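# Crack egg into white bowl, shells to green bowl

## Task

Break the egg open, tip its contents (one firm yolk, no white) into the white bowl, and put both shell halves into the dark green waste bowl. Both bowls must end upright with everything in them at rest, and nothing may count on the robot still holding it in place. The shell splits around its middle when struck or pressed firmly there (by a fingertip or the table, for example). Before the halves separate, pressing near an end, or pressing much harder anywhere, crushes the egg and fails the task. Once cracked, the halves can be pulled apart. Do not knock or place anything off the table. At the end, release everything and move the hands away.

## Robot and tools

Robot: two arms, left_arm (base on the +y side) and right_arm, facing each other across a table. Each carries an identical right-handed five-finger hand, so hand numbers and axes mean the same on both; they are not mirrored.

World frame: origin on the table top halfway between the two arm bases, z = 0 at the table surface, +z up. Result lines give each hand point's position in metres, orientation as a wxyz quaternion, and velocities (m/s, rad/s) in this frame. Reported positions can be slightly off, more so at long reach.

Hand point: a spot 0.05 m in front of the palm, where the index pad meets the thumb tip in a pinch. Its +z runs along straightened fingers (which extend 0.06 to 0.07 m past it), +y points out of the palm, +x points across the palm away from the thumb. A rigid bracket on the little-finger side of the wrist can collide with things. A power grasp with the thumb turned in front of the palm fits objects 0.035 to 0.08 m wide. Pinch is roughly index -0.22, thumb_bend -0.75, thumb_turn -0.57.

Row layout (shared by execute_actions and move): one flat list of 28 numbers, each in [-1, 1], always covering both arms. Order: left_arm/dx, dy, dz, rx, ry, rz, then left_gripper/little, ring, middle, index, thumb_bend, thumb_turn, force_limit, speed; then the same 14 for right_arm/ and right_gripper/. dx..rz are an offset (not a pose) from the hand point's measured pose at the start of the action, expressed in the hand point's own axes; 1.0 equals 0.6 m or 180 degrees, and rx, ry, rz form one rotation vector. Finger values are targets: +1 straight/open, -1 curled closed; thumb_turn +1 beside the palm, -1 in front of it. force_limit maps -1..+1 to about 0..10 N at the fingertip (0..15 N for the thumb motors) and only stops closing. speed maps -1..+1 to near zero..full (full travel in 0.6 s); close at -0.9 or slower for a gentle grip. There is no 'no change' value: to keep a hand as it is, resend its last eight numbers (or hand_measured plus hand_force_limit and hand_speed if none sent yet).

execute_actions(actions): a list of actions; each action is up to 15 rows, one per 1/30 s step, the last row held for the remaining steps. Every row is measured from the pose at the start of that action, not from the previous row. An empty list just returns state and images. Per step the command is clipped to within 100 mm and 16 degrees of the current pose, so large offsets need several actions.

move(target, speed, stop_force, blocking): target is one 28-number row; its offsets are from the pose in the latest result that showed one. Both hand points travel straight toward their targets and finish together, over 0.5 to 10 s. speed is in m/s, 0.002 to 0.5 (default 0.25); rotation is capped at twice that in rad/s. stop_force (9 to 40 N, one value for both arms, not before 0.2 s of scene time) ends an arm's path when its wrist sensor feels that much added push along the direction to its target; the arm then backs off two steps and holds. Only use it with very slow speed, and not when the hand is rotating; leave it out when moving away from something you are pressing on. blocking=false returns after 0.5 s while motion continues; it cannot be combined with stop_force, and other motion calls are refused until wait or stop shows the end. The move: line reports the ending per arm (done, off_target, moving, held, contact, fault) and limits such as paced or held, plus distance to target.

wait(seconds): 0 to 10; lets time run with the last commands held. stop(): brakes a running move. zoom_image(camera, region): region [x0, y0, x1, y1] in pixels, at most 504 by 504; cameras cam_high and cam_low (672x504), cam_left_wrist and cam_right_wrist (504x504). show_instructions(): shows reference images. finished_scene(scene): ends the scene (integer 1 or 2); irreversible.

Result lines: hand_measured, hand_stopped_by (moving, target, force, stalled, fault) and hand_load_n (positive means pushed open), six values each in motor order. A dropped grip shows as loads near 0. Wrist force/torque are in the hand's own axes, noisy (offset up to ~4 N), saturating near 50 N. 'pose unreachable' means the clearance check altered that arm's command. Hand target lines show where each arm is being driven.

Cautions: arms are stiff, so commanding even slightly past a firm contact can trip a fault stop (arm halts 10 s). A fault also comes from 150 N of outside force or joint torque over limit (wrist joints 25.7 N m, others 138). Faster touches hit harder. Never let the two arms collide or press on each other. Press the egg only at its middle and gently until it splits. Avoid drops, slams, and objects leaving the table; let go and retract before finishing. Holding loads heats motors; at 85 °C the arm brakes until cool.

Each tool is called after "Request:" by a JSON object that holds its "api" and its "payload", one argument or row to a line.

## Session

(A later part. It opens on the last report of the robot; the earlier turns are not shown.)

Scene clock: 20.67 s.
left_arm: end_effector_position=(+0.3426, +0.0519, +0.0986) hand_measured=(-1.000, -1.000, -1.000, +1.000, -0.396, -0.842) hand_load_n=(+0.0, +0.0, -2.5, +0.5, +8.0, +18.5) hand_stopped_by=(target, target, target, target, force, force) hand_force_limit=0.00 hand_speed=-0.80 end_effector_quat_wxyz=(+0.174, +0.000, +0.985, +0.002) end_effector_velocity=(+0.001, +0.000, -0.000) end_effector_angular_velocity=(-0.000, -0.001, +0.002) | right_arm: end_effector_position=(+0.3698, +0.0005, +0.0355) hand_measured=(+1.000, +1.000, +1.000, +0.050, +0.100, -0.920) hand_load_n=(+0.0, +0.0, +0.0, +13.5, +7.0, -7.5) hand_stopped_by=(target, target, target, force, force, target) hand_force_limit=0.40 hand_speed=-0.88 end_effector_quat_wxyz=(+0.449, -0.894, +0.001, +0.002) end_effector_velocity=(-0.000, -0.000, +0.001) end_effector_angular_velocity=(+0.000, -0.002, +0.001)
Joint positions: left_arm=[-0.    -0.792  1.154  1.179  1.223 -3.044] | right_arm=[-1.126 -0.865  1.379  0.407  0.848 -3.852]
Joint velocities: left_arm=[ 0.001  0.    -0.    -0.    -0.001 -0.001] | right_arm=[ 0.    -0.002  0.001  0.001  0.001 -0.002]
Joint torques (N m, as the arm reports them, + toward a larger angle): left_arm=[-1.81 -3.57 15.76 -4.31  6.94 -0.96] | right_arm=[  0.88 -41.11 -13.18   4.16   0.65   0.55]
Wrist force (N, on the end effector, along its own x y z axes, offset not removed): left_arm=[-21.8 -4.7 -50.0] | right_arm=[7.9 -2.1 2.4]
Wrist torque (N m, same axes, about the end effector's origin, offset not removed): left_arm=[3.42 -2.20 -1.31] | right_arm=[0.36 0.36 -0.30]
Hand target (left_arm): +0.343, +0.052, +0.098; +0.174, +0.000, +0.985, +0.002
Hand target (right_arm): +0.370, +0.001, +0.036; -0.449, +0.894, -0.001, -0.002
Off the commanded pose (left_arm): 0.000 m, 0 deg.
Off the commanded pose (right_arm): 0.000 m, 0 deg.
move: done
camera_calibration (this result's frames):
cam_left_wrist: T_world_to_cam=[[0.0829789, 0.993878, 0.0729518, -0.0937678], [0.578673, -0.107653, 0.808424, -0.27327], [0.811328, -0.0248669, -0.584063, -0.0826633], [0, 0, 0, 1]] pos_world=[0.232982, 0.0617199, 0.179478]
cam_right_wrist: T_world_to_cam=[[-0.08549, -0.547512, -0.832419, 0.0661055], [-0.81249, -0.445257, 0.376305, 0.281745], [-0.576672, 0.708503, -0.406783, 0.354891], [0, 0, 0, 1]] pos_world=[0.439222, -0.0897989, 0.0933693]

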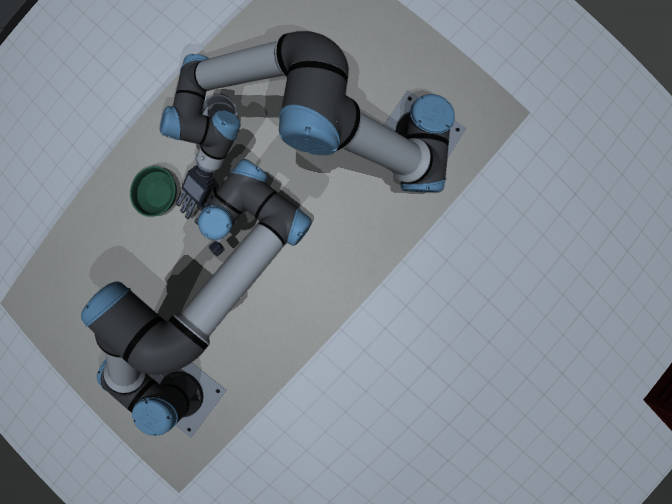

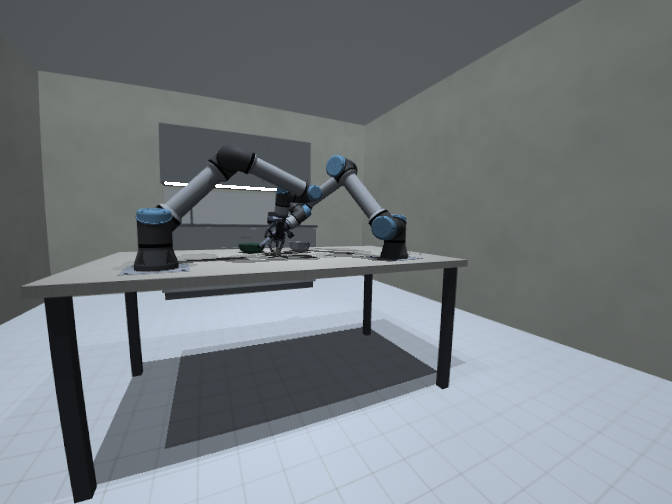

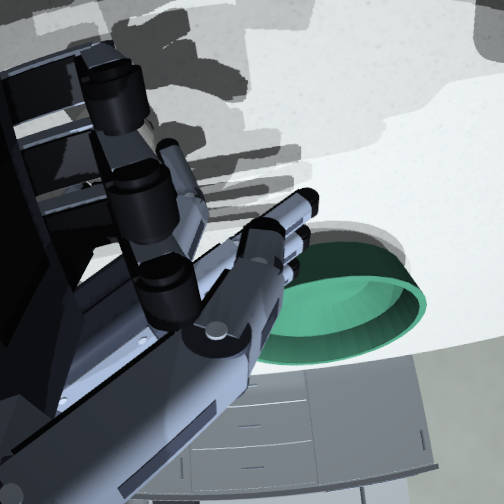

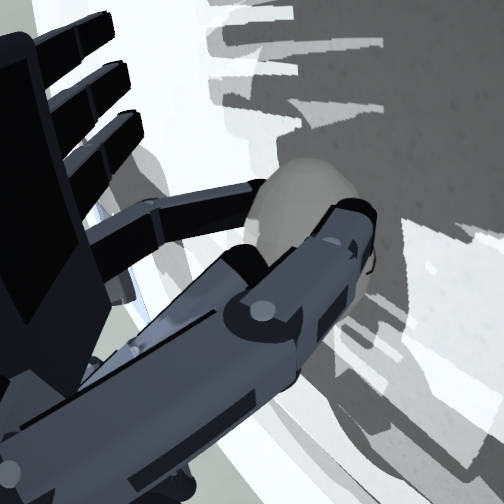

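Request:
{"api": "move", "payload": {
  "target": [-0.006,0,-0.016,0,0,0,-1,-1,-1,1,-0.8,-1,0,-0.8,0,0,0,0,0,0,1,1,1,-0.1,0.08,-0.92,0.4,-0.88],
  "speed": 0.02
}}

Request:
{"api": "move", "payload": {
  "target": [0.1,0.08,-0.14,0,0,0,1,1,1,0.4,0.4,-0.9,0,-0.5,0,0,0,0,0,0,1,1,1,-0.1,0.08,-0.92,0.4,-0.88],
  "speed": 0.15
}}

Scene clock: 21.57 s.
left_arm: end_effector_position=(+0.3427, +0.0518, +0.1085) hand_measured=(-1.000, -1.000, -1.000, +1.000, -0.396, -0.842) hand_load_n=(+0.0, +0.0, -2.5, +0.0, +8.0, +18.5) hand_stopped_by=(target, target, target, target, force, force) hand_force_limit=0.00 hand_speed=-0.80 end_effector_quat_wxyz=(+0.174, +0.000, +0.985, +0.002) end_effector_velocity=(+0.000, +0.000, +0.003) end_effector_angular_velocity=(+0.002, -0.002, -0.000) | right_arm: end_effector_position=(+0.3697, +0.0005, +0.0355) hand_measured=(+1.000, +1.000, +1.000, +0.050, +0.100, -0.920) hand_load_n=(+0.0, +0.0, +0.0, +10.5, +9.5, -3.0) hand_stopped_by=(target, target, target, force, force, target) hand_force_limit=0.40 hand_speed=-0.88 end_effector_quat_wxyz=(+0.449, -0.894, +0.001, +0.002) end_effector_velocity=(-0.000, -0.000, -0.000) end_effector_angular_velocity=(-0.001, +0.001, -0.000)
Joint positions: left_arm=[-0.    -0.8    1.143  1.199  1.223 -3.044] | right_arm=[-1.126 -0.865  1.379  0.407  0.848 -3.852]
Joint velocities: left_arm=[-0.    -0.002 -0.003  0.006 -0.002 -0.   ] | right_arm=[-0.     0.001  0.     0.001  0.     0.   ]
Joint torques (N m, as the arm reports them, + toward a larger angle): left_arm=[  6.94 -50.15 -30.14   5.41  -2.95   1.71] | right_arm=[  0.58 -43.82 -17.33   0.59   0.36   0.7 ]
Wrist force (N, on the end effector, along its own x y z axes, offset not removed): left_arm=[-0.9 3.5 -4.6] | right_arm=[-0.7 1.1 2.0]
Wrist torque (N m, same axes, about the end effector's origin, offset not removed): left_arm=[1.00 0.17 0.04] | right_arm=[0.06 0.12 0.08]
Hand target (left_arm): +0.343, +0.052, +0.109; +0.174, +0.000, +0.985, +0.002
Hand target (right_arm): +0.370, +0.001, +0.035; -0.449, +0.894, -0.001, -0.002
Off the commanded pose (left_arm): 0.000 m, 0 deg.
Off the commanded pose (right_arm): 0.000 m, 0 deg.
move: done
camera_calibration (this result's frames):
cam_left_wrist: T_world_to_cam=[[0.0829972, 0.993876, 0.0729493, -0.0944443], [0.578693, -0.107662, 0.808408, -0.281349], [0.811311, -0.0248803, -0.584085, -0.0769186], [0, 0, 0, 1]] pos_world=[0.233058, 0.0616616, 0.189407]
cam_right_wrist: T_world_to_cam=[[-0.0855657, -0.547565, -0.832377, 0.0661222], [-0.812457, -0.445233, 0.376407, 0.281702], [-0.576709, 0.708478, -0.406776, 0.354903], [0, 0, 0, 1]] pos_world=[0.439204, -0.0898116, 0.0933701]

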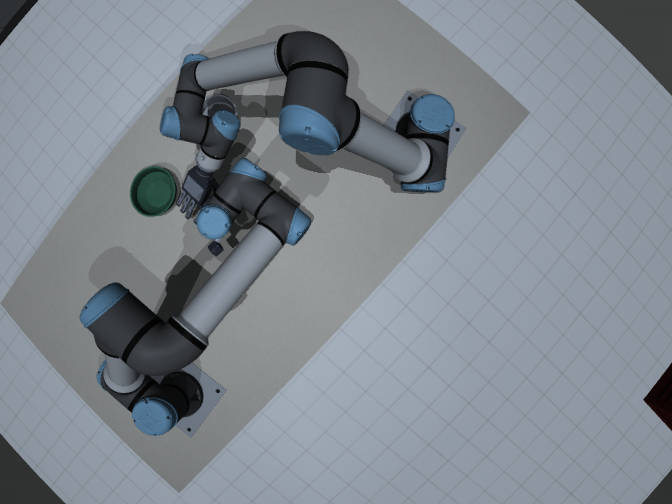

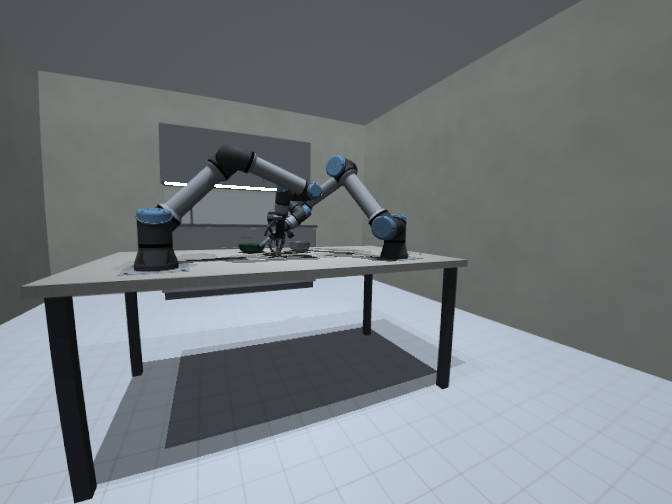

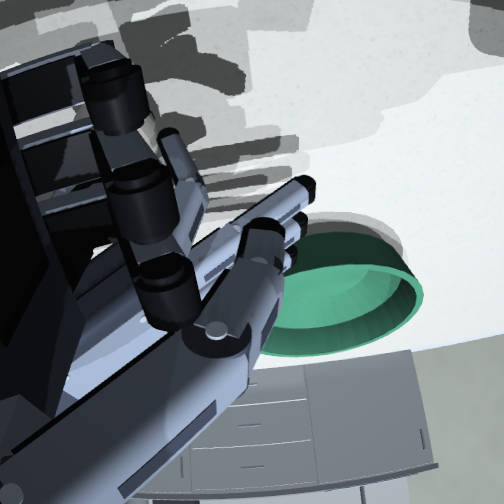

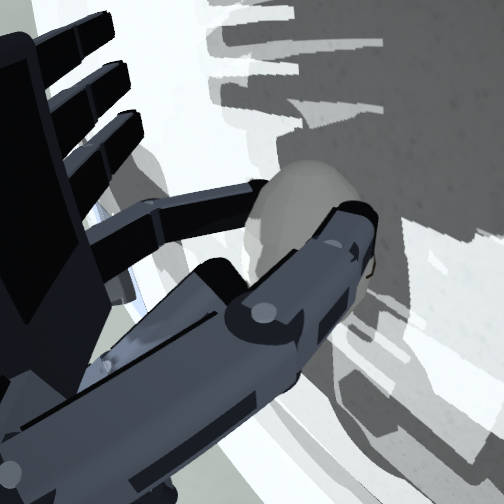

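Scene clock: 24.23 s.
left_arm: end_effector_position=(+0.2574, +0.0995, +0.1672) hand_measured=(+1.000, +1.000, +1.000, +0.400, +0.400, -0.844) hand_load_n=(+0.0, +0.0, +0.0, +0.0, +0.0, +0.0) hand_stopped_by=(target, target, target, target, target, force) hand_force_limit=0.00 hand_speed=-0.50 end_effector_quat_wxyz=(+0.174, +0.000, +0.985, +0.002) end_effector_velocity=(-0.000, +0.000, -0.000) end_effector_angular_velocity=(+0.001, +0.001, +0.001) | right_arm: end_effector_position=(+0.3697, +0.0005, +0.0355) hand_measured=(+1.000, +1.000, +1.000, +0.050, +0.100, -0.920) hand_load_n=(+0.0, +0.0, +0.0, +10.5, +9.5, -3.0) hand_stopped_by=(target, target, target, force, force, target) hand_force_limit=0.40 hand_speed=-0.88 end_effector_quat_wxyz=(+0.449, -0.894, +0.001, +0.002) end_effector_velocity=(+0.001, -0.000, +0.001) end_effector_angular_velocity=(+0.001, -0.001, -0.001)
Joint positions: left_arm=[-0.16  -1.009  1.356  1.252  1.223 -3.214] | right_arm=[-1.126 -0.865  1.379  0.407  0.848 -3.852]
Joint velocities: left_arm=[ 0.     0.     0.     0.     0.001 -0.   ] | right_arm=[-0.001 -0.001  0.    -0.001  0.     0.001]
Joint torques (N m, as the arm reports them, + toward a larger angle): left_arm=[ -7.15 -44.39  -4.1    5.45  -2.78  -1.45] | right_arm=[  0.31 -44.56 -17.42   0.05   0.44   0.56]
Wrist force (N, on the end effector, along its own x y z axes, offset not removed): left_arm=[3.7 5.5 -1.3] | right_arm=[0.8 0.1 0.5]
Wrist torque (N m, same axes, about the end effector's origin, offset not removed): left_arm=[0.74 -0.61 0.53] | right_arm=[0.12 -0.09 0.04]
Hand target (left_arm): +0.257, +0.100, +0.167; +0.174, +0.000, +0.985, +0.002
Hand target (right_arm): +0.370, +0.001, +0.035; -0.449, +0.894, -0.001, -0.002
Off the commanded pose (left_arm): 0.000 m, 0 deg.
Off the commanded pose (right_arm): 0.000 m, 0 deg.
move: done
camera_calibration (this result's frames):
cam_left_wrist: T_world_to_cam=[[0.0829559, 0.99387, 0.0730865, -0.139032], [0.578873, -0.107755, 0.808267, -0.274317], [0.811187, -0.0247427, -0.584263, 0.0277928], [0, 0, 0, 1]] pos_world=[0.147783, 0.109309, 0.248121]
cam_right_wrist: T_world_to_cam=[[-0.0855659, -0.547565, -0.832377, 0.0661221], [-0.812457, -0.445233, 0.376407, 0.281702], [-0.576708, 0.708478, -0.406776, 0.354903], [0, 0, 0, 1]] pos_world=[0.439204, -0.0898117, 0.0933699]

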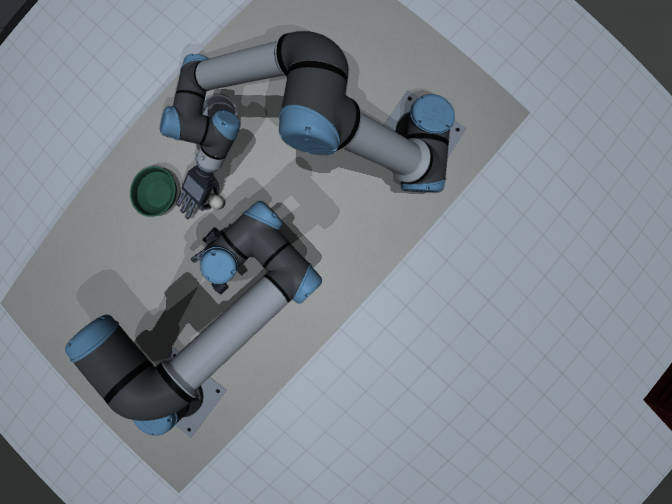

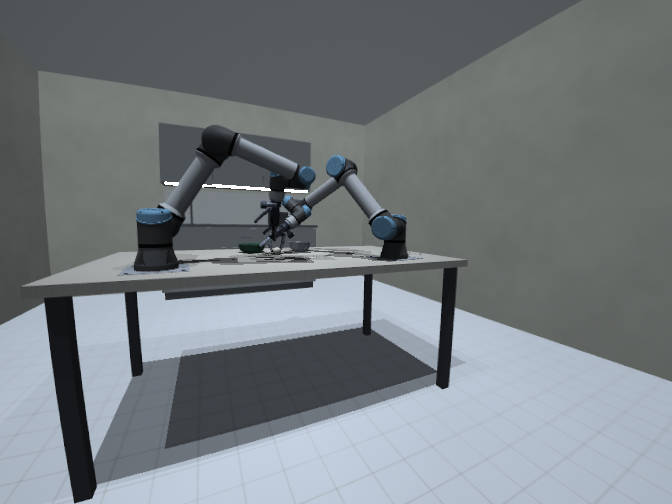

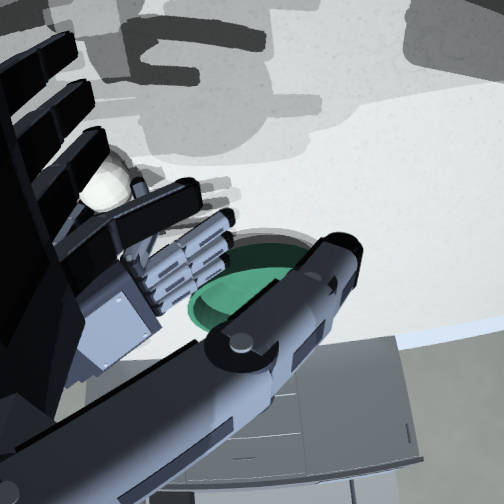

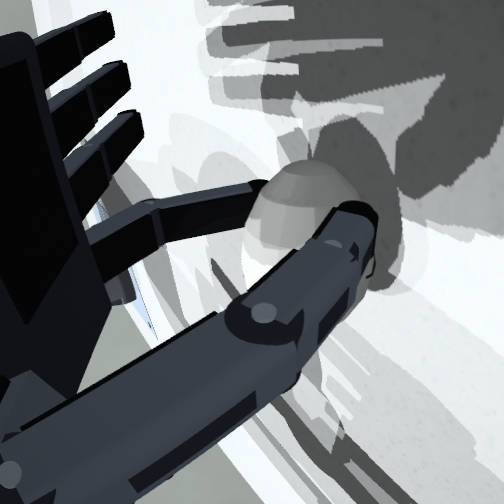

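Request:
{"api": "move", "payload": {
  "target": [0,0,0,0,0,0,1,1,1,0.4,0.4,-0.92,0,-0.5,0,-0.147,-0.109,0,-0.099,0.134,1,1,1,-0.1,0.08,-0.92,0.4,-0.88],
  "speed": 0.12
}}

Request:
{"api": "move", "payload": {
  "target": [-0.05,-0.18,-0.015,0.29,0.155,-0.077,1,1,1,0.4,0.4,-0.92,0,-0.5,0,0,0,0,0,0,1,1,1,-0.1,0.08,-0.92,0.4,-0.88]
}}

Request:
{"api": "zoom_image", "payload": {
  "camera": "cam_low",
  "region": [240,180,320,250]
}}

Scene clock: 27.43 s.
left_arm: end_effector_position=(+0.2574, +0.0995, +0.1672) hand_measured=(+1.000, +1.000, +1.000, +0.400, +0.400, -0.920) hand_load_n=(+0.0, +0.0, +0.0, +0.0, +0.0, +0.0) hand_stopped_by=(target, target, target, target, target, target) hand_force_limit=0.00 hand_speed=-0.50 end_effector_quat_wxyz=(+0.174, +0.000, +0.985, +0.002) end_effector_velocity=(-0.001, -0.000, -0.001) end_effector_angular_velocity=(+0.000, -0.001, -0.000) | right_arm: end_effector_position=(+0.3703, +0.0007, +0.1448) hand_measured=(+1.000, +1.000, +1.000, +0.050, +0.100, -0.920) hand_load_n=(+0.0, +0.0, +0.0, +10.5, +10.0, -3.0) hand_stopped_by=(target, target, target, force, force, target) hand_force_limit=0.40 hand_speed=-0.88 end_effector_quat_wxyz=(+0.434, -0.863, +0.118, +0.232) end_effector_velocity=(+0.000, -0.000, +0.002) end_effector_angular_velocity=(-0.002, +0.013, +0.003)
Joint positions: left_arm=[-0.16  -1.009  1.356  1.252  1.223 -3.214] | right_arm=[-1.214 -0.698  0.981  1.027  0.563 -3.78 ]
Joint velocities: left_arm=[-0.001  0.001  0.    -0.001 -0.    -0.001] | right_arm=[-0.001  0.009 -0.014  0.022 -0.006 -0.006]
Joint torques (N m, as the arm reports them, + toward a larger angle): left_arm=[ -7.13 -44.3   -4.1    5.43  -2.65  -1.31] | right_arm=[ -5.97 -36.71 -25.84   4.7   -4.4   -1.64]
Wrist force (N, on the end effector, along its own x y z axes, offset not removed): left_arm=[4.3 1.4 -2.5] | right_arm=[0.5 2.3 -0.1]
Wrist torque (N m, same axes, about the end effector's origin, offset not removed): left_arm=[0.45 -1.03 0.44] | right_arm=[0.42 -0.05 0.14]
Hand target (left_arm): +0.257, +0.100, +0.167; +0.174, +0.000, +0.985, +0.002
Hand target (right_arm): +0.370, +0.001, +0.145; -0.434, +0.862, -0.118, -0.233
Off the commanded pose (left_arm): 0.000 m, 0 deg.
Off the commanded pose (right_arm): 0.000 m, 0 deg.
move: done
camera_calibration (this result's frames):
cam_left_wrist: T_world_to_cam=[[0.0829551, 0.99387, 0.0730862, -0.139032], [0.578873, -0.107754, 0.808267, -0.274317], [0.811187, -0.0247423, -0.584263, 0.0277927], [0, 0, 0, 1]] pos_world=[0.147783, 0.109309, 0.248121]
cam_right_wrist: T_world_to_cam=[[-0.490318, -0.546321, -0.679059, 0.284976], [-0.517954, -0.443968, 0.731175, 0.0806353], [-0.700937, 0.710229, -0.0652837, 0.396176], [0, 0, 0, 1]] pos_world=[0.459188, -0.0898877, 0.160421]

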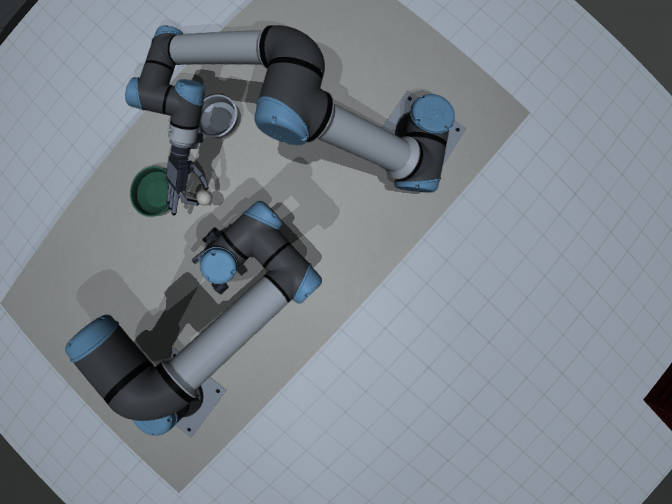

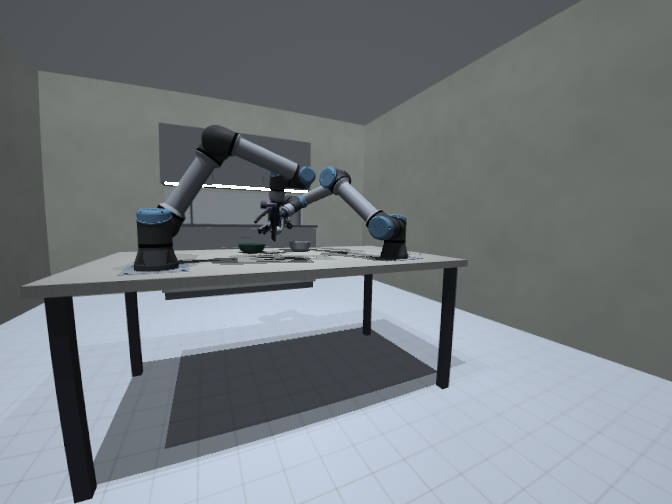

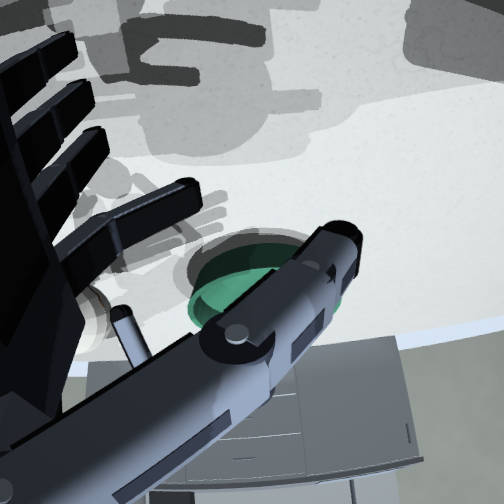

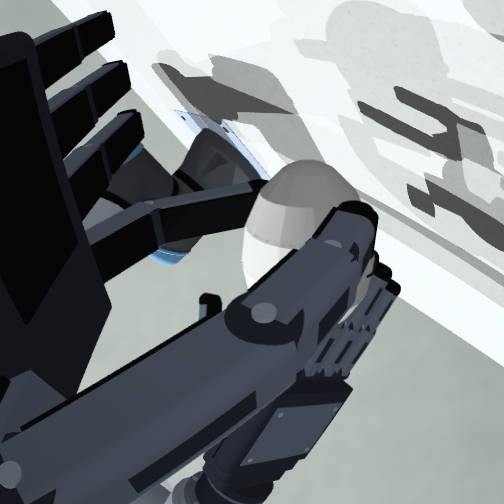

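Scene clock: 30.10 s.
left_arm: end_effector_position=(+0.2827, -0.0086, +0.1860) hand_measured=(+1.000, +1.000, +1.000, +0.400, +0.400, -0.920) hand_load_n=(+0.0, +0.0, +0.0, +0.0, +0.0, +0.0) hand_stopped_by=(target, target, target, target, target, target) hand_force_limit=0.00 hand_speed=-0.50 end_effector_quat_wxyz=(+0.078, +0.038, -0.891, +0.445) end_effector_velocity=(-0.000, -0.003, +0.000) end_effector_angular_velocity=(-0.016, +0.007, -0.001) | right_arm: end_effector_position=(+0.3703, +0.0007, +0.1448) hand_measured=(+1.000, +1.000, +1.000, +0.050, +0.100, -0.920) hand_load_n=(+0.0, +0.0, +0.0, +10.5, +10.0, -3.0) hand_stopped_by=(target, target, target, force, force, target) hand_force_limit=0.40 hand_speed=-0.88 end_effector_quat_wxyz=(+0.434, -0.863, +0.118, +0.232) end_effector_velocity=(-0.001, +0.000, -0.000) end_effector_angular_velocity=(-0.001, +0.001, +0.001)
Joint positions: left_arm=[ 0.174 -1.281  1.553  0.401  1.889 -3.114] | right_arm=[-1.214 -0.698  0.981  1.027  0.563 -3.78 ]
Joint velocities: left_arm=[ 0.003 -0.002  0.006 -0.02   0.009 -0.006] | right_arm=[ 0.001 -0.     0.001  0.     0.     0.   ]
Joint torques (N m, as the arm reports them, + toward a larger angle): left_arm=[  7.62 -38.17  -7.67  -2.4    2.78  -1.56] | right_arm=[  7.12 -57.88  -8.01   0.23   1.28   1.63]
Wrist force (N, on the end effector, along its own x y z axes, offset not removed): left_arm=[2.0 -2.6 -3.1] | right_arm=[1.8 3.9 -0.6]
Wrist torque (N m, same axes, about the end effector's origin, offset not removed): left_arm=[-0.07 -0.33 -0.01] | right_arm=[0.51 -0.22 0.18]
Hand target (left_arm): +0.283, -0.009, +0.186; -0.079, -0.038, +0.891, -0.446
Hand target (right_arm): +0.370, +0.001, +0.145; -0.434, +0.863, -0.118, -0.232
Off the commanded pose (left_arm): 0.001 m, 0 deg.
Off the commanded pose (right_arm): 0.000 m, 0 deg.
move: done
camera_calibration (this result's frames):
cam_left_wrist: T_world_to_cam=[[-0.032397, 0.626005, -0.779146, 0.152907], [0.882101, 0.384448, 0.272207, -0.297588], [0.469944, -0.678467, -0.564655, 0.102758], [0, 0, 0, 1]] pos_world=[0.219166, 0.0884044, 0.258165]
cam_right_wrist: T_world_to_cam=[[-0.490322, -0.546317, -0.679059, 0.284978], [-0.517958, -0.443963, 0.731175, 0.0806382], [-0.700931, 0.710235, -0.065284, 0.396179], [0, 0, 0, 1]] pos_world=[0.459192, -0.0898915, 0.160421]

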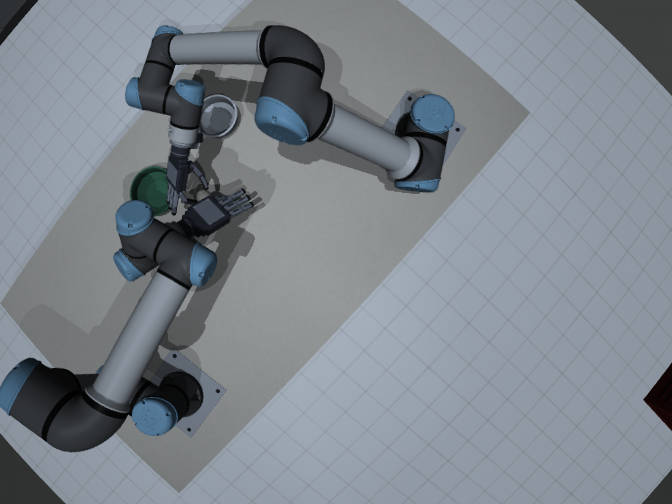

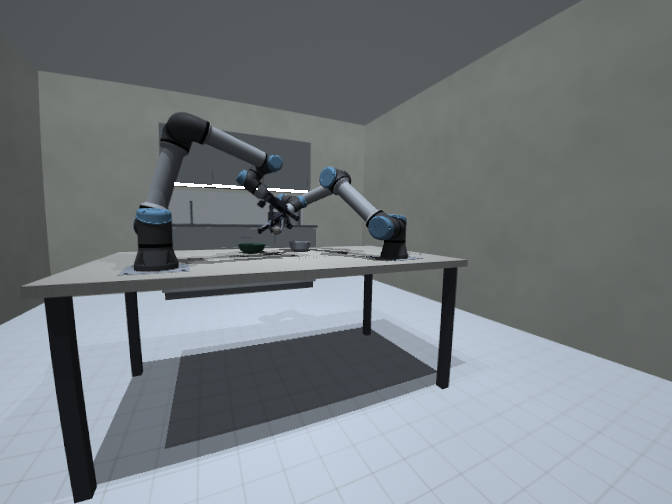

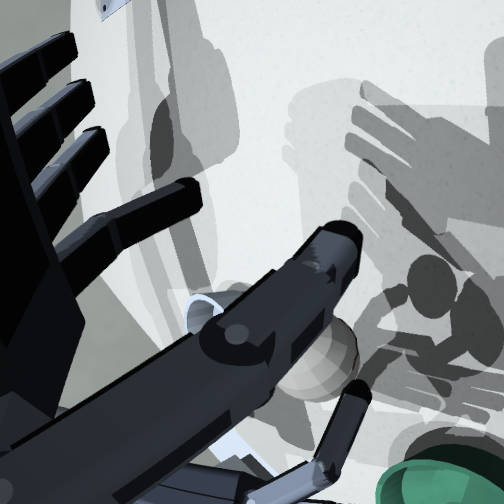

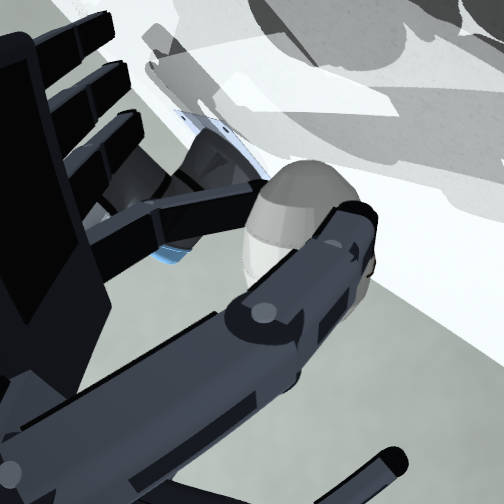

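Region (240, 180, 320, 250) of cam_low's 672x504 image, scaled by 6.300, with more detail than that image has; it fills the top 441 rows of this view, and the rest is white.

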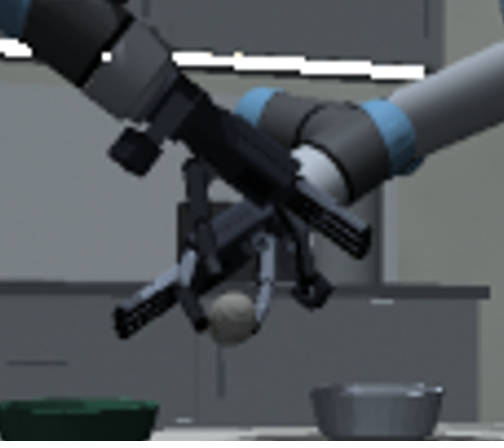

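Request:
{"api": "move", "payload": {
  "target": [-0.094,0.027,0.02,0,0,0,1,1,1,0.4,0.4,-0.92,0,-0.5,0,0,0,0,0,0,1,1,1,-0.1,0.08,-0.92,0.4,-0.88],
  "speed": 0.06
}}

Request:
{"api": "zoom_image", "payload": {
  "camera": "cam_low",
  "region": [250,200,305,245]
}}

Scene clock: 31.70 s.
left_arm: end_effector_position=(+0.3346, -0.0085, +0.1565) hand_measured=(+1.000, +1.000, +1.000, +0.400, +0.400, -0.920) hand_load_n=(+0.0, +0.0, +0.0, +0.0, +0.0, +0.0) hand_stopped_by=(target, target, target, target, target, target) hand_force_limit=0.00 hand_speed=-0.50 end_effector_quat_wxyz=(+0.078, +0.038, -0.891, +0.445) end_effector_velocity=(+0.001, -0.001, -0.001) end_effector_angular_velocity=(-0.002, -0.000, -0.003) | right_arm: end_effector_position=(+0.3703, +0.0007, +0.1448) hand_measured=(+1.000, +1.000, +1.000, +0.050, +0.100, -0.920) hand_load_n=(+0.0, +0.0, +0.0, +10.5, +10.0, -3.0) hand_stopped_by=(target, target, target, force, force, target) hand_force_limit=0.40 hand_speed=-0.88 end_effector_quat_wxyz=(+0.434, -0.863, +0.118, +0.232) end_effector_velocity=(+0.000, -0.000, -0.000) end_effector_angular_velocity=(-0.001, -0.000, -0.001)
Joint positions: left_arm=[ 0.283 -1.186  1.505  0.379  1.973 -3.041] | right_arm=[-1.214 -0.698  0.981  1.027  0.563 -3.78 ]
Joint velocities: left_arm=[ 0.002  0.005 -0.003 -0.002  0.004  0.003] | right_arm=[-0.001  0.     0.    -0.     0.001 -0.   ]
Joint torques (N m, as the arm reports them, + toward a larger angle): left_arm=[  8.81 -26.09 -33.31  -2.48   2.85   1.58] | right_arm=[  6.21 -58.59  -7.48   0.33   1.35   1.57]
Wrist force (N, on the end effector, along its own x y z axes, offset not removed): left_arm=[3.5 0.4 -3.2] | right_arm=[-2.3 -0.9 -1.4]
Wrist torque (N m, same axes, about the end effector's origin, offset not removed): left_arm=[0.21 -0.47 0.24] | right_arm=[-0.07 0.48 -0.25]
Hand target (left_arm): +0.335, -0.009, +0.156; -0.078, -0.038, +0.891, -0.445
Hand target (right_arm): +0.370, +0.001, +0.145; -0.434, +0.863, -0.118, -0.232
Off the commanded pose (left_arm): 0.000 m, 0 deg.
Off the commanded pose (right_arm): 0.000 m, 0 deg.
move: done
camera_calibration (this result's frames):
cam_left_wrist: T_world_to_cam=[[-0.0323054, 0.625958, -0.779187, 0.131507], [0.882035, 0.384514, 0.272329, -0.33538], [0.470075, -0.678473, -0.564539, 0.0617226], [0, 0, 0, 1]] pos_world=[0.271051, 0.0885179, 0.228647]
cam_right_wrist: T_world_to_cam=[[-0.490319, -0.54632, -0.679059, 0.284976], [-0.517955, -0.443966, 0.731175, 0.0806362], [-0.700935, 0.710231, -0.0652841, 0.396176], [0, 0, 0, 1]] pos_world=[0.459189, -0.0898887, 0.16042]

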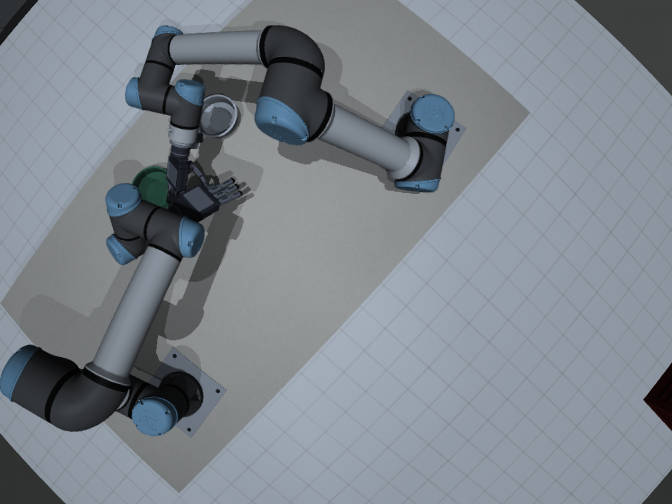

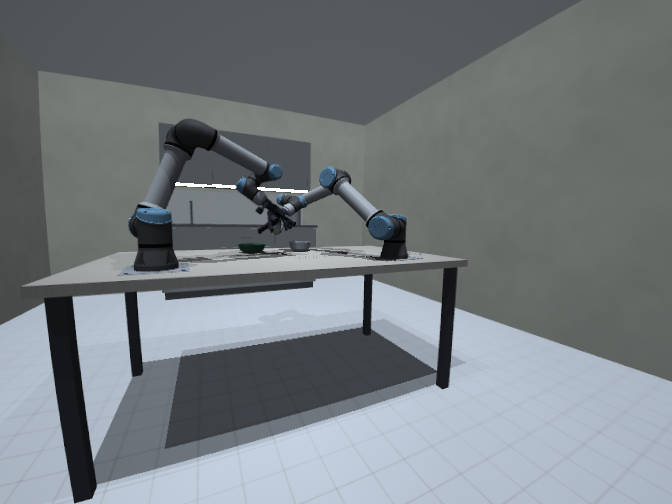

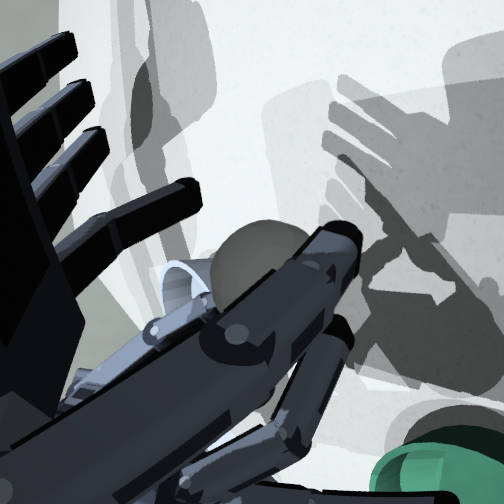

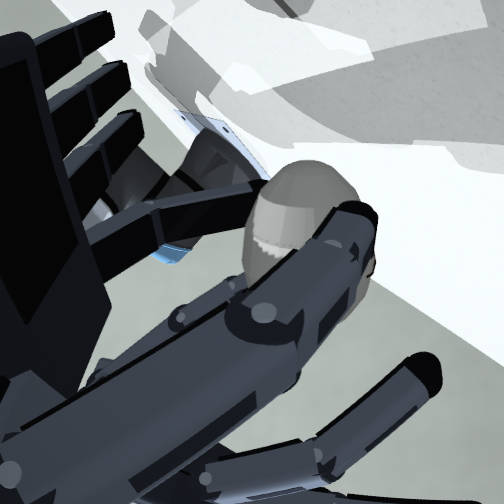

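Region (250, 200, 305, 245) of cam_low's 672x504 image, scaled by 9.164, with more detail than that image has; it fills the top 412 rows of this view, and the rest is white.

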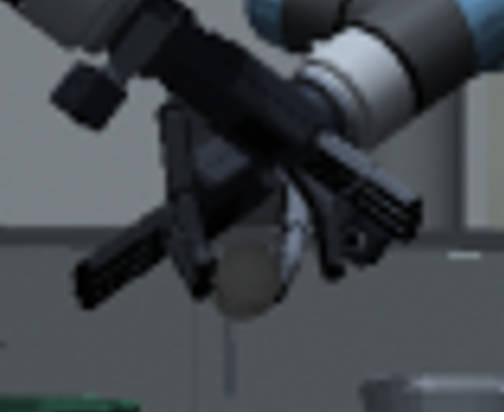

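Request:
{"api": "execute_actions", "payload": {
  "actions": []
}}

Scene clock: 32.03 s.
left_arm: end_effector_position=(+0.3348, -0.0085, +0.1564) hand_measured=(+1.000, +1.000, +1.000, +0.400, +0.400, -0.920) hand_load_n=(+0.0, +0.0, +0.0, +0.0, +0.0, +0.0) hand_stopped_by=(target, target, target, target, target, target) hand_force_limit=0.00 hand_speed=-0.50 end_effector_quat_wxyz=(+0.078, +0.038, -0.891, +0.445) end_effector_velocity=(+0.001, -0.000, +0.001) end_effector_angular_velocity=(-0.002, +0.000, +0.002) | right_arm: end_effector_position=(+0.3703, +0.0007, +0.1448) hand_measured=(+1.000, +1.000, +1.000, +0.050, +0.100, -0.920) hand_load_n=(+0.0, +0.0, +0.0, +10.5, +10.0, -3.0) hand_stopped_by=(target, target, target, force, force, target) hand_force_limit=0.40 hand_speed=-0.88 end_effector_quat_wxyz=(+0.434, -0.863, +0.118, +0.232) end_effector_velocity=(-0.001, +0.000, -0.000) end_effector_angular_velocity=(-0.000, -0.000, +0.002)
Joint positions: left_arm=[ 0.284 -1.185  1.504  0.379  1.974 -3.04 ] | right_arm=[-1.214 -0.698  0.981  1.027  0.563 -3.78 ]
Joint velocities: left_arm=[ 0.001 -0.001 -0.001 -0.001  0.    -0.001] | right_arm=[ 0.002  0.    -0.     0.     0.    -0.001]
Joint torques (N m, as the arm reports them, + toward a larger angle): left_arm=[  7.34 -25.72 -32.64  -2.15   2.82   1.53] | right_arm=[  5.71 -58.48  -8.82   0.4    1.36   1.51]
Wrist force (N, on the end effector, along its own x y z axes, offset not removed): left_arm=[1.9 -3.0 -3.1] | right_arm=[-2.6 4.5 1.9]
Wrist torque (N m, same axes, about the end effector's origin, offset not removed): left_arm=[-0.43 -0.15 -0.02] | right_arm=[0.64 0.40 -0.11]
Hand target (left_arm): +0.335, -0.009, +0.156; -0.078, -0.038, +0.891, -0.445
Hand target (right_arm): +0.370, +0.001, +0.145; -0.434, +0.863, -0.118, -0.232
Off the commanded pose (left_arm): 0.000 m, 0 deg.
Off the commanded pose (right_arm): 0.000 m, 0 deg.
camera_calibration (this result's frames):
cam_left_wrist: T_world_to_cam=[[-0.0322965, 0.625977, -0.779173, 0.131405], [0.882053, 0.384478, 0.272324, -0.335566], [0.470043, -0.678476, -0.564562, 0.0615276], [0, 0, 0, 1]] pos_world=[0.271311, 0.0885065, 0.228506]
cam_right_wrist: T_world_to_cam=[[-0.490319, -0.54632, -0.679059, 0.284976], [-0.517955, -0.443967, 0.731175, 0.0806361], [-0.700935, 0.710231, -0.0652839, 0.396176], [0, 0, 0, 1]] pos_world=[0.459189, -0.0898887, 0.160421]

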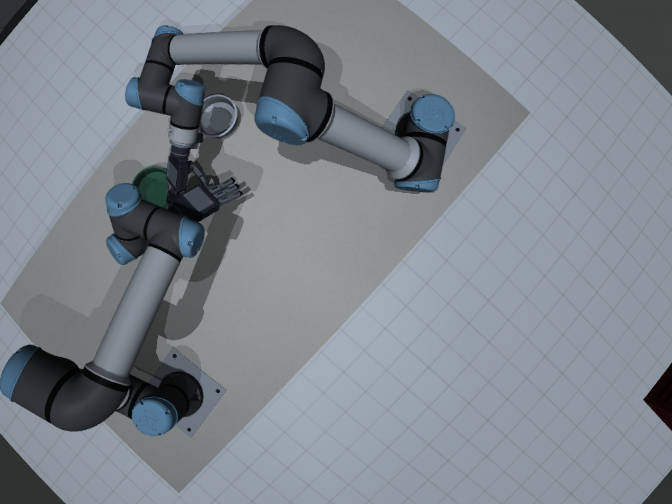

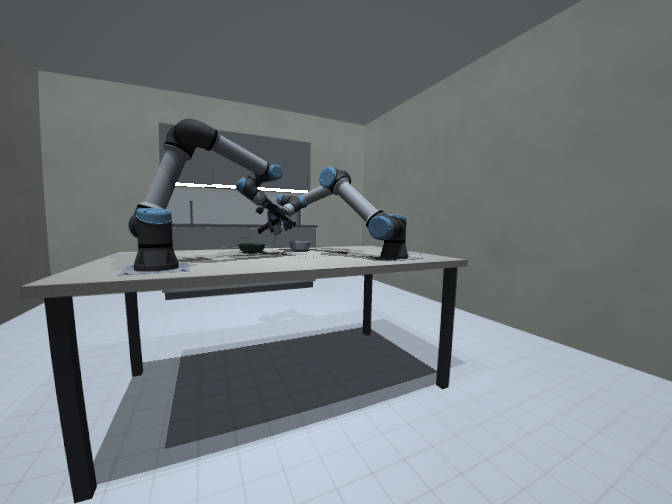

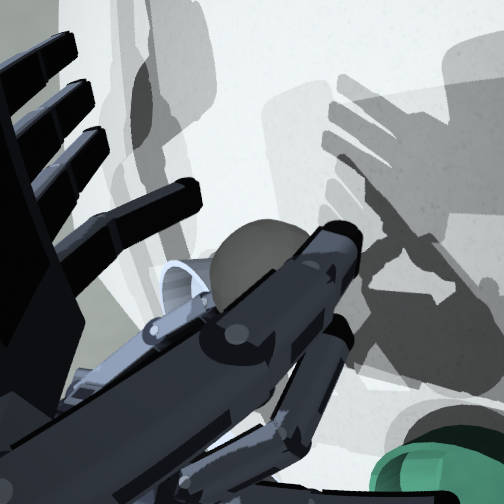

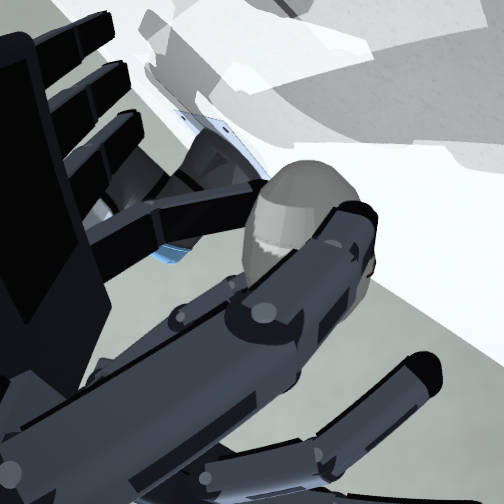

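Request:
{"api": "move", "payload": {
  "target": [-0.014,0,0,0,0,0,1,1,1,0.3,0.4,-0.92,0,-0.5,0,0,0,0,0,0,1,1,1,-0.1,0.08,-0.92,0.4,-0.88],
  "speed": 0.02
}}

Request:
{"api": "zoom_image", "payload": {
  "camera": "cam_low",
  "region": [250,195,310,240]
}}

Scene clock: 32.93 s.
left_arm: end_effector_position=(+0.3429, -0.0085, +0.1550) hand_measured=(+1.000, +1.000, +1.000, +0.300, +0.400, -0.920) hand_load_n=(+0.0, +0.0, +0.0, +0.0, +0.0, +0.0) hand_stopped_by=(target, target, target, target, target, target) hand_force_limit=0.00 hand_speed=-0.50 end_effector_quat_wxyz=(+0.078, +0.038, -0.891, +0.445) end_effector_velocity=(+0.002, +0.001, -0.001) end_effector_angular_velocity=(+0.002, +0.002, +0.001) | right_arm: end_effector_position=(+0.3703, +0.0007, +0.1448) hand_measured=(+1.000, +1.000, +1.000, +0.050, +0.100, -0.920) hand_load_n=(+0.0, +0.0, +0.0, +10.5, +10.0, -3.0) hand_stopped_by=(target, target, target, force, force, target) hand_force_limit=0.40 hand_speed=-0.88 end_effector_quat_wxyz=(+0.434, -0.863, +0.118, +0.232) end_effector_velocity=(-0.000, -0.000, +0.000) end_effector_angular_velocity=(-0.000, +0.002, -0.000)
Joint positions: left_arm=[ 0.3   -1.172  1.49   0.385  1.986 -3.029] | right_arm=[-1.214 -0.698  0.981  1.027  0.563 -3.78 ]
Joint velocities: left_arm=[ 0.005  0.004 -0.003  0.003  0.004  0.003] | right_arm=[-0.    -0.     0.001  0.    -0.001  0.001]
Joint torques (N m, as the arm reports them, + toward a larger angle): left_arm=[  9.17 -25.51 -33.7    3.27   3.07   1.49] | right_arm=[  6.16 -57.63  -8.22   0.34   1.39   1.5 ]
Wrist force (N, on the end effector, along its own x y z axes, offset not removed): left_arm=[4.4 -0.4 -0.8] | right_arm=[-1.1 1.2 1.0]
Wrist torque (N m, same axes, about the end effector's origin, offset not removed): left_arm=[-0.04 -0.73 0.42] | right_arm=[0.17 0.21 -0.08]
Hand target (left_arm): +0.343, -0.009, +0.155; -0.078, -0.038, +0.891, -0.445
Hand target (right_arm): +0.370, +0.001, +0.145; -0.434, +0.863, -0.118, -0.232
Off the commanded pose (left_arm): 0.000 m, 0 deg.
Off the commanded pose (right_arm): 0.000 m, 0 deg.
move: done
camera_calibration (this result's frames):
cam_left_wrist: T_world_to_cam=[[-0.0322858, 0.625959, -0.779187, 0.130565], [0.882033, 0.384507, 0.272346, -0.342247], [0.47008, -0.678476, -0.564531, 0.0569429], [0, 0, 0, 1]] pos_world=[0.279321, 0.0885022, 0.22709]
cam_right_wrist: T_world_to_cam=[[-0.490319, -0.54632, -0.679059, 0.284976], [-0.517955, -0.443966, 0.731175, 0.0806361], [-0.700935, 0.710231, -0.0652838, 0.396176], [0, 0, 0, 1]] pos_world=[0.459189, -0.0898887, 0.16042]

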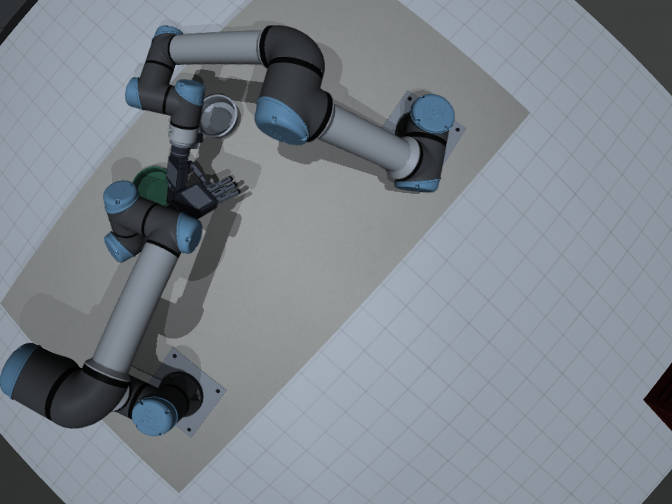

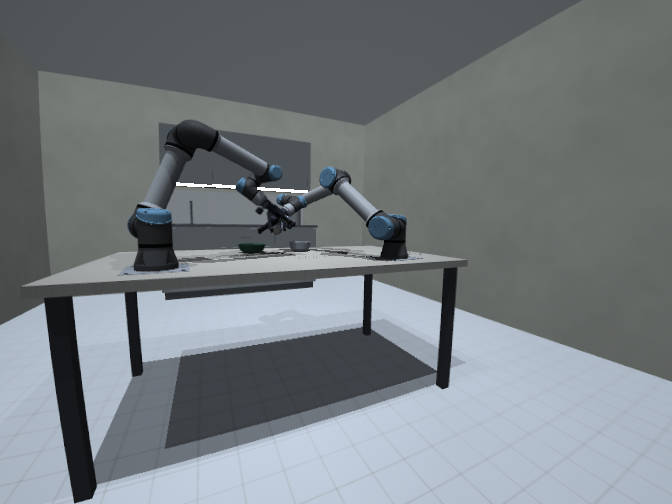

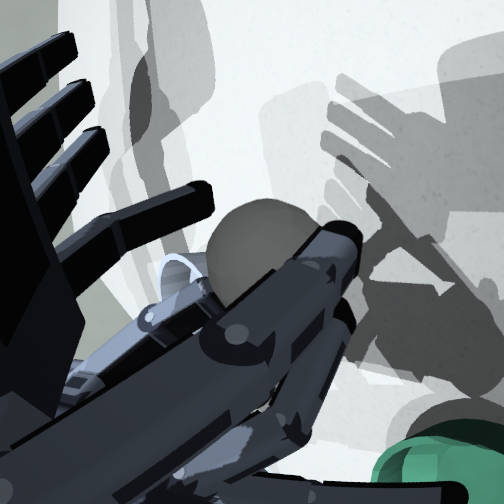

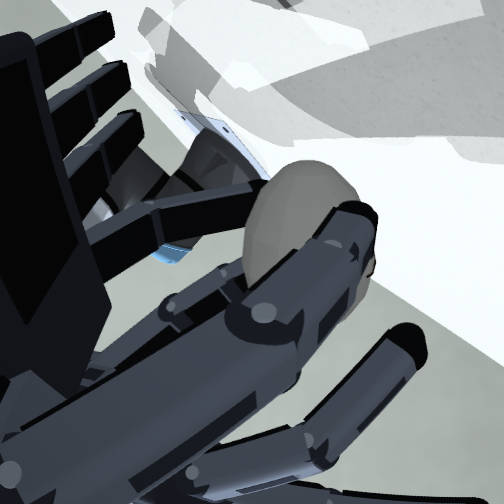

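Region (250, 195, 310, 240) of cam_low's 672x504 image, scaled by 8.400, with more detail than that image has; it fills the top 378 rows of this view, and the rest is white.

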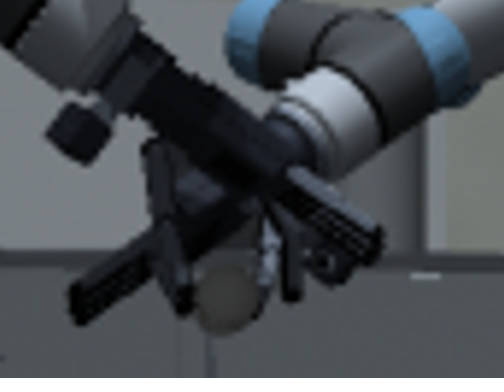

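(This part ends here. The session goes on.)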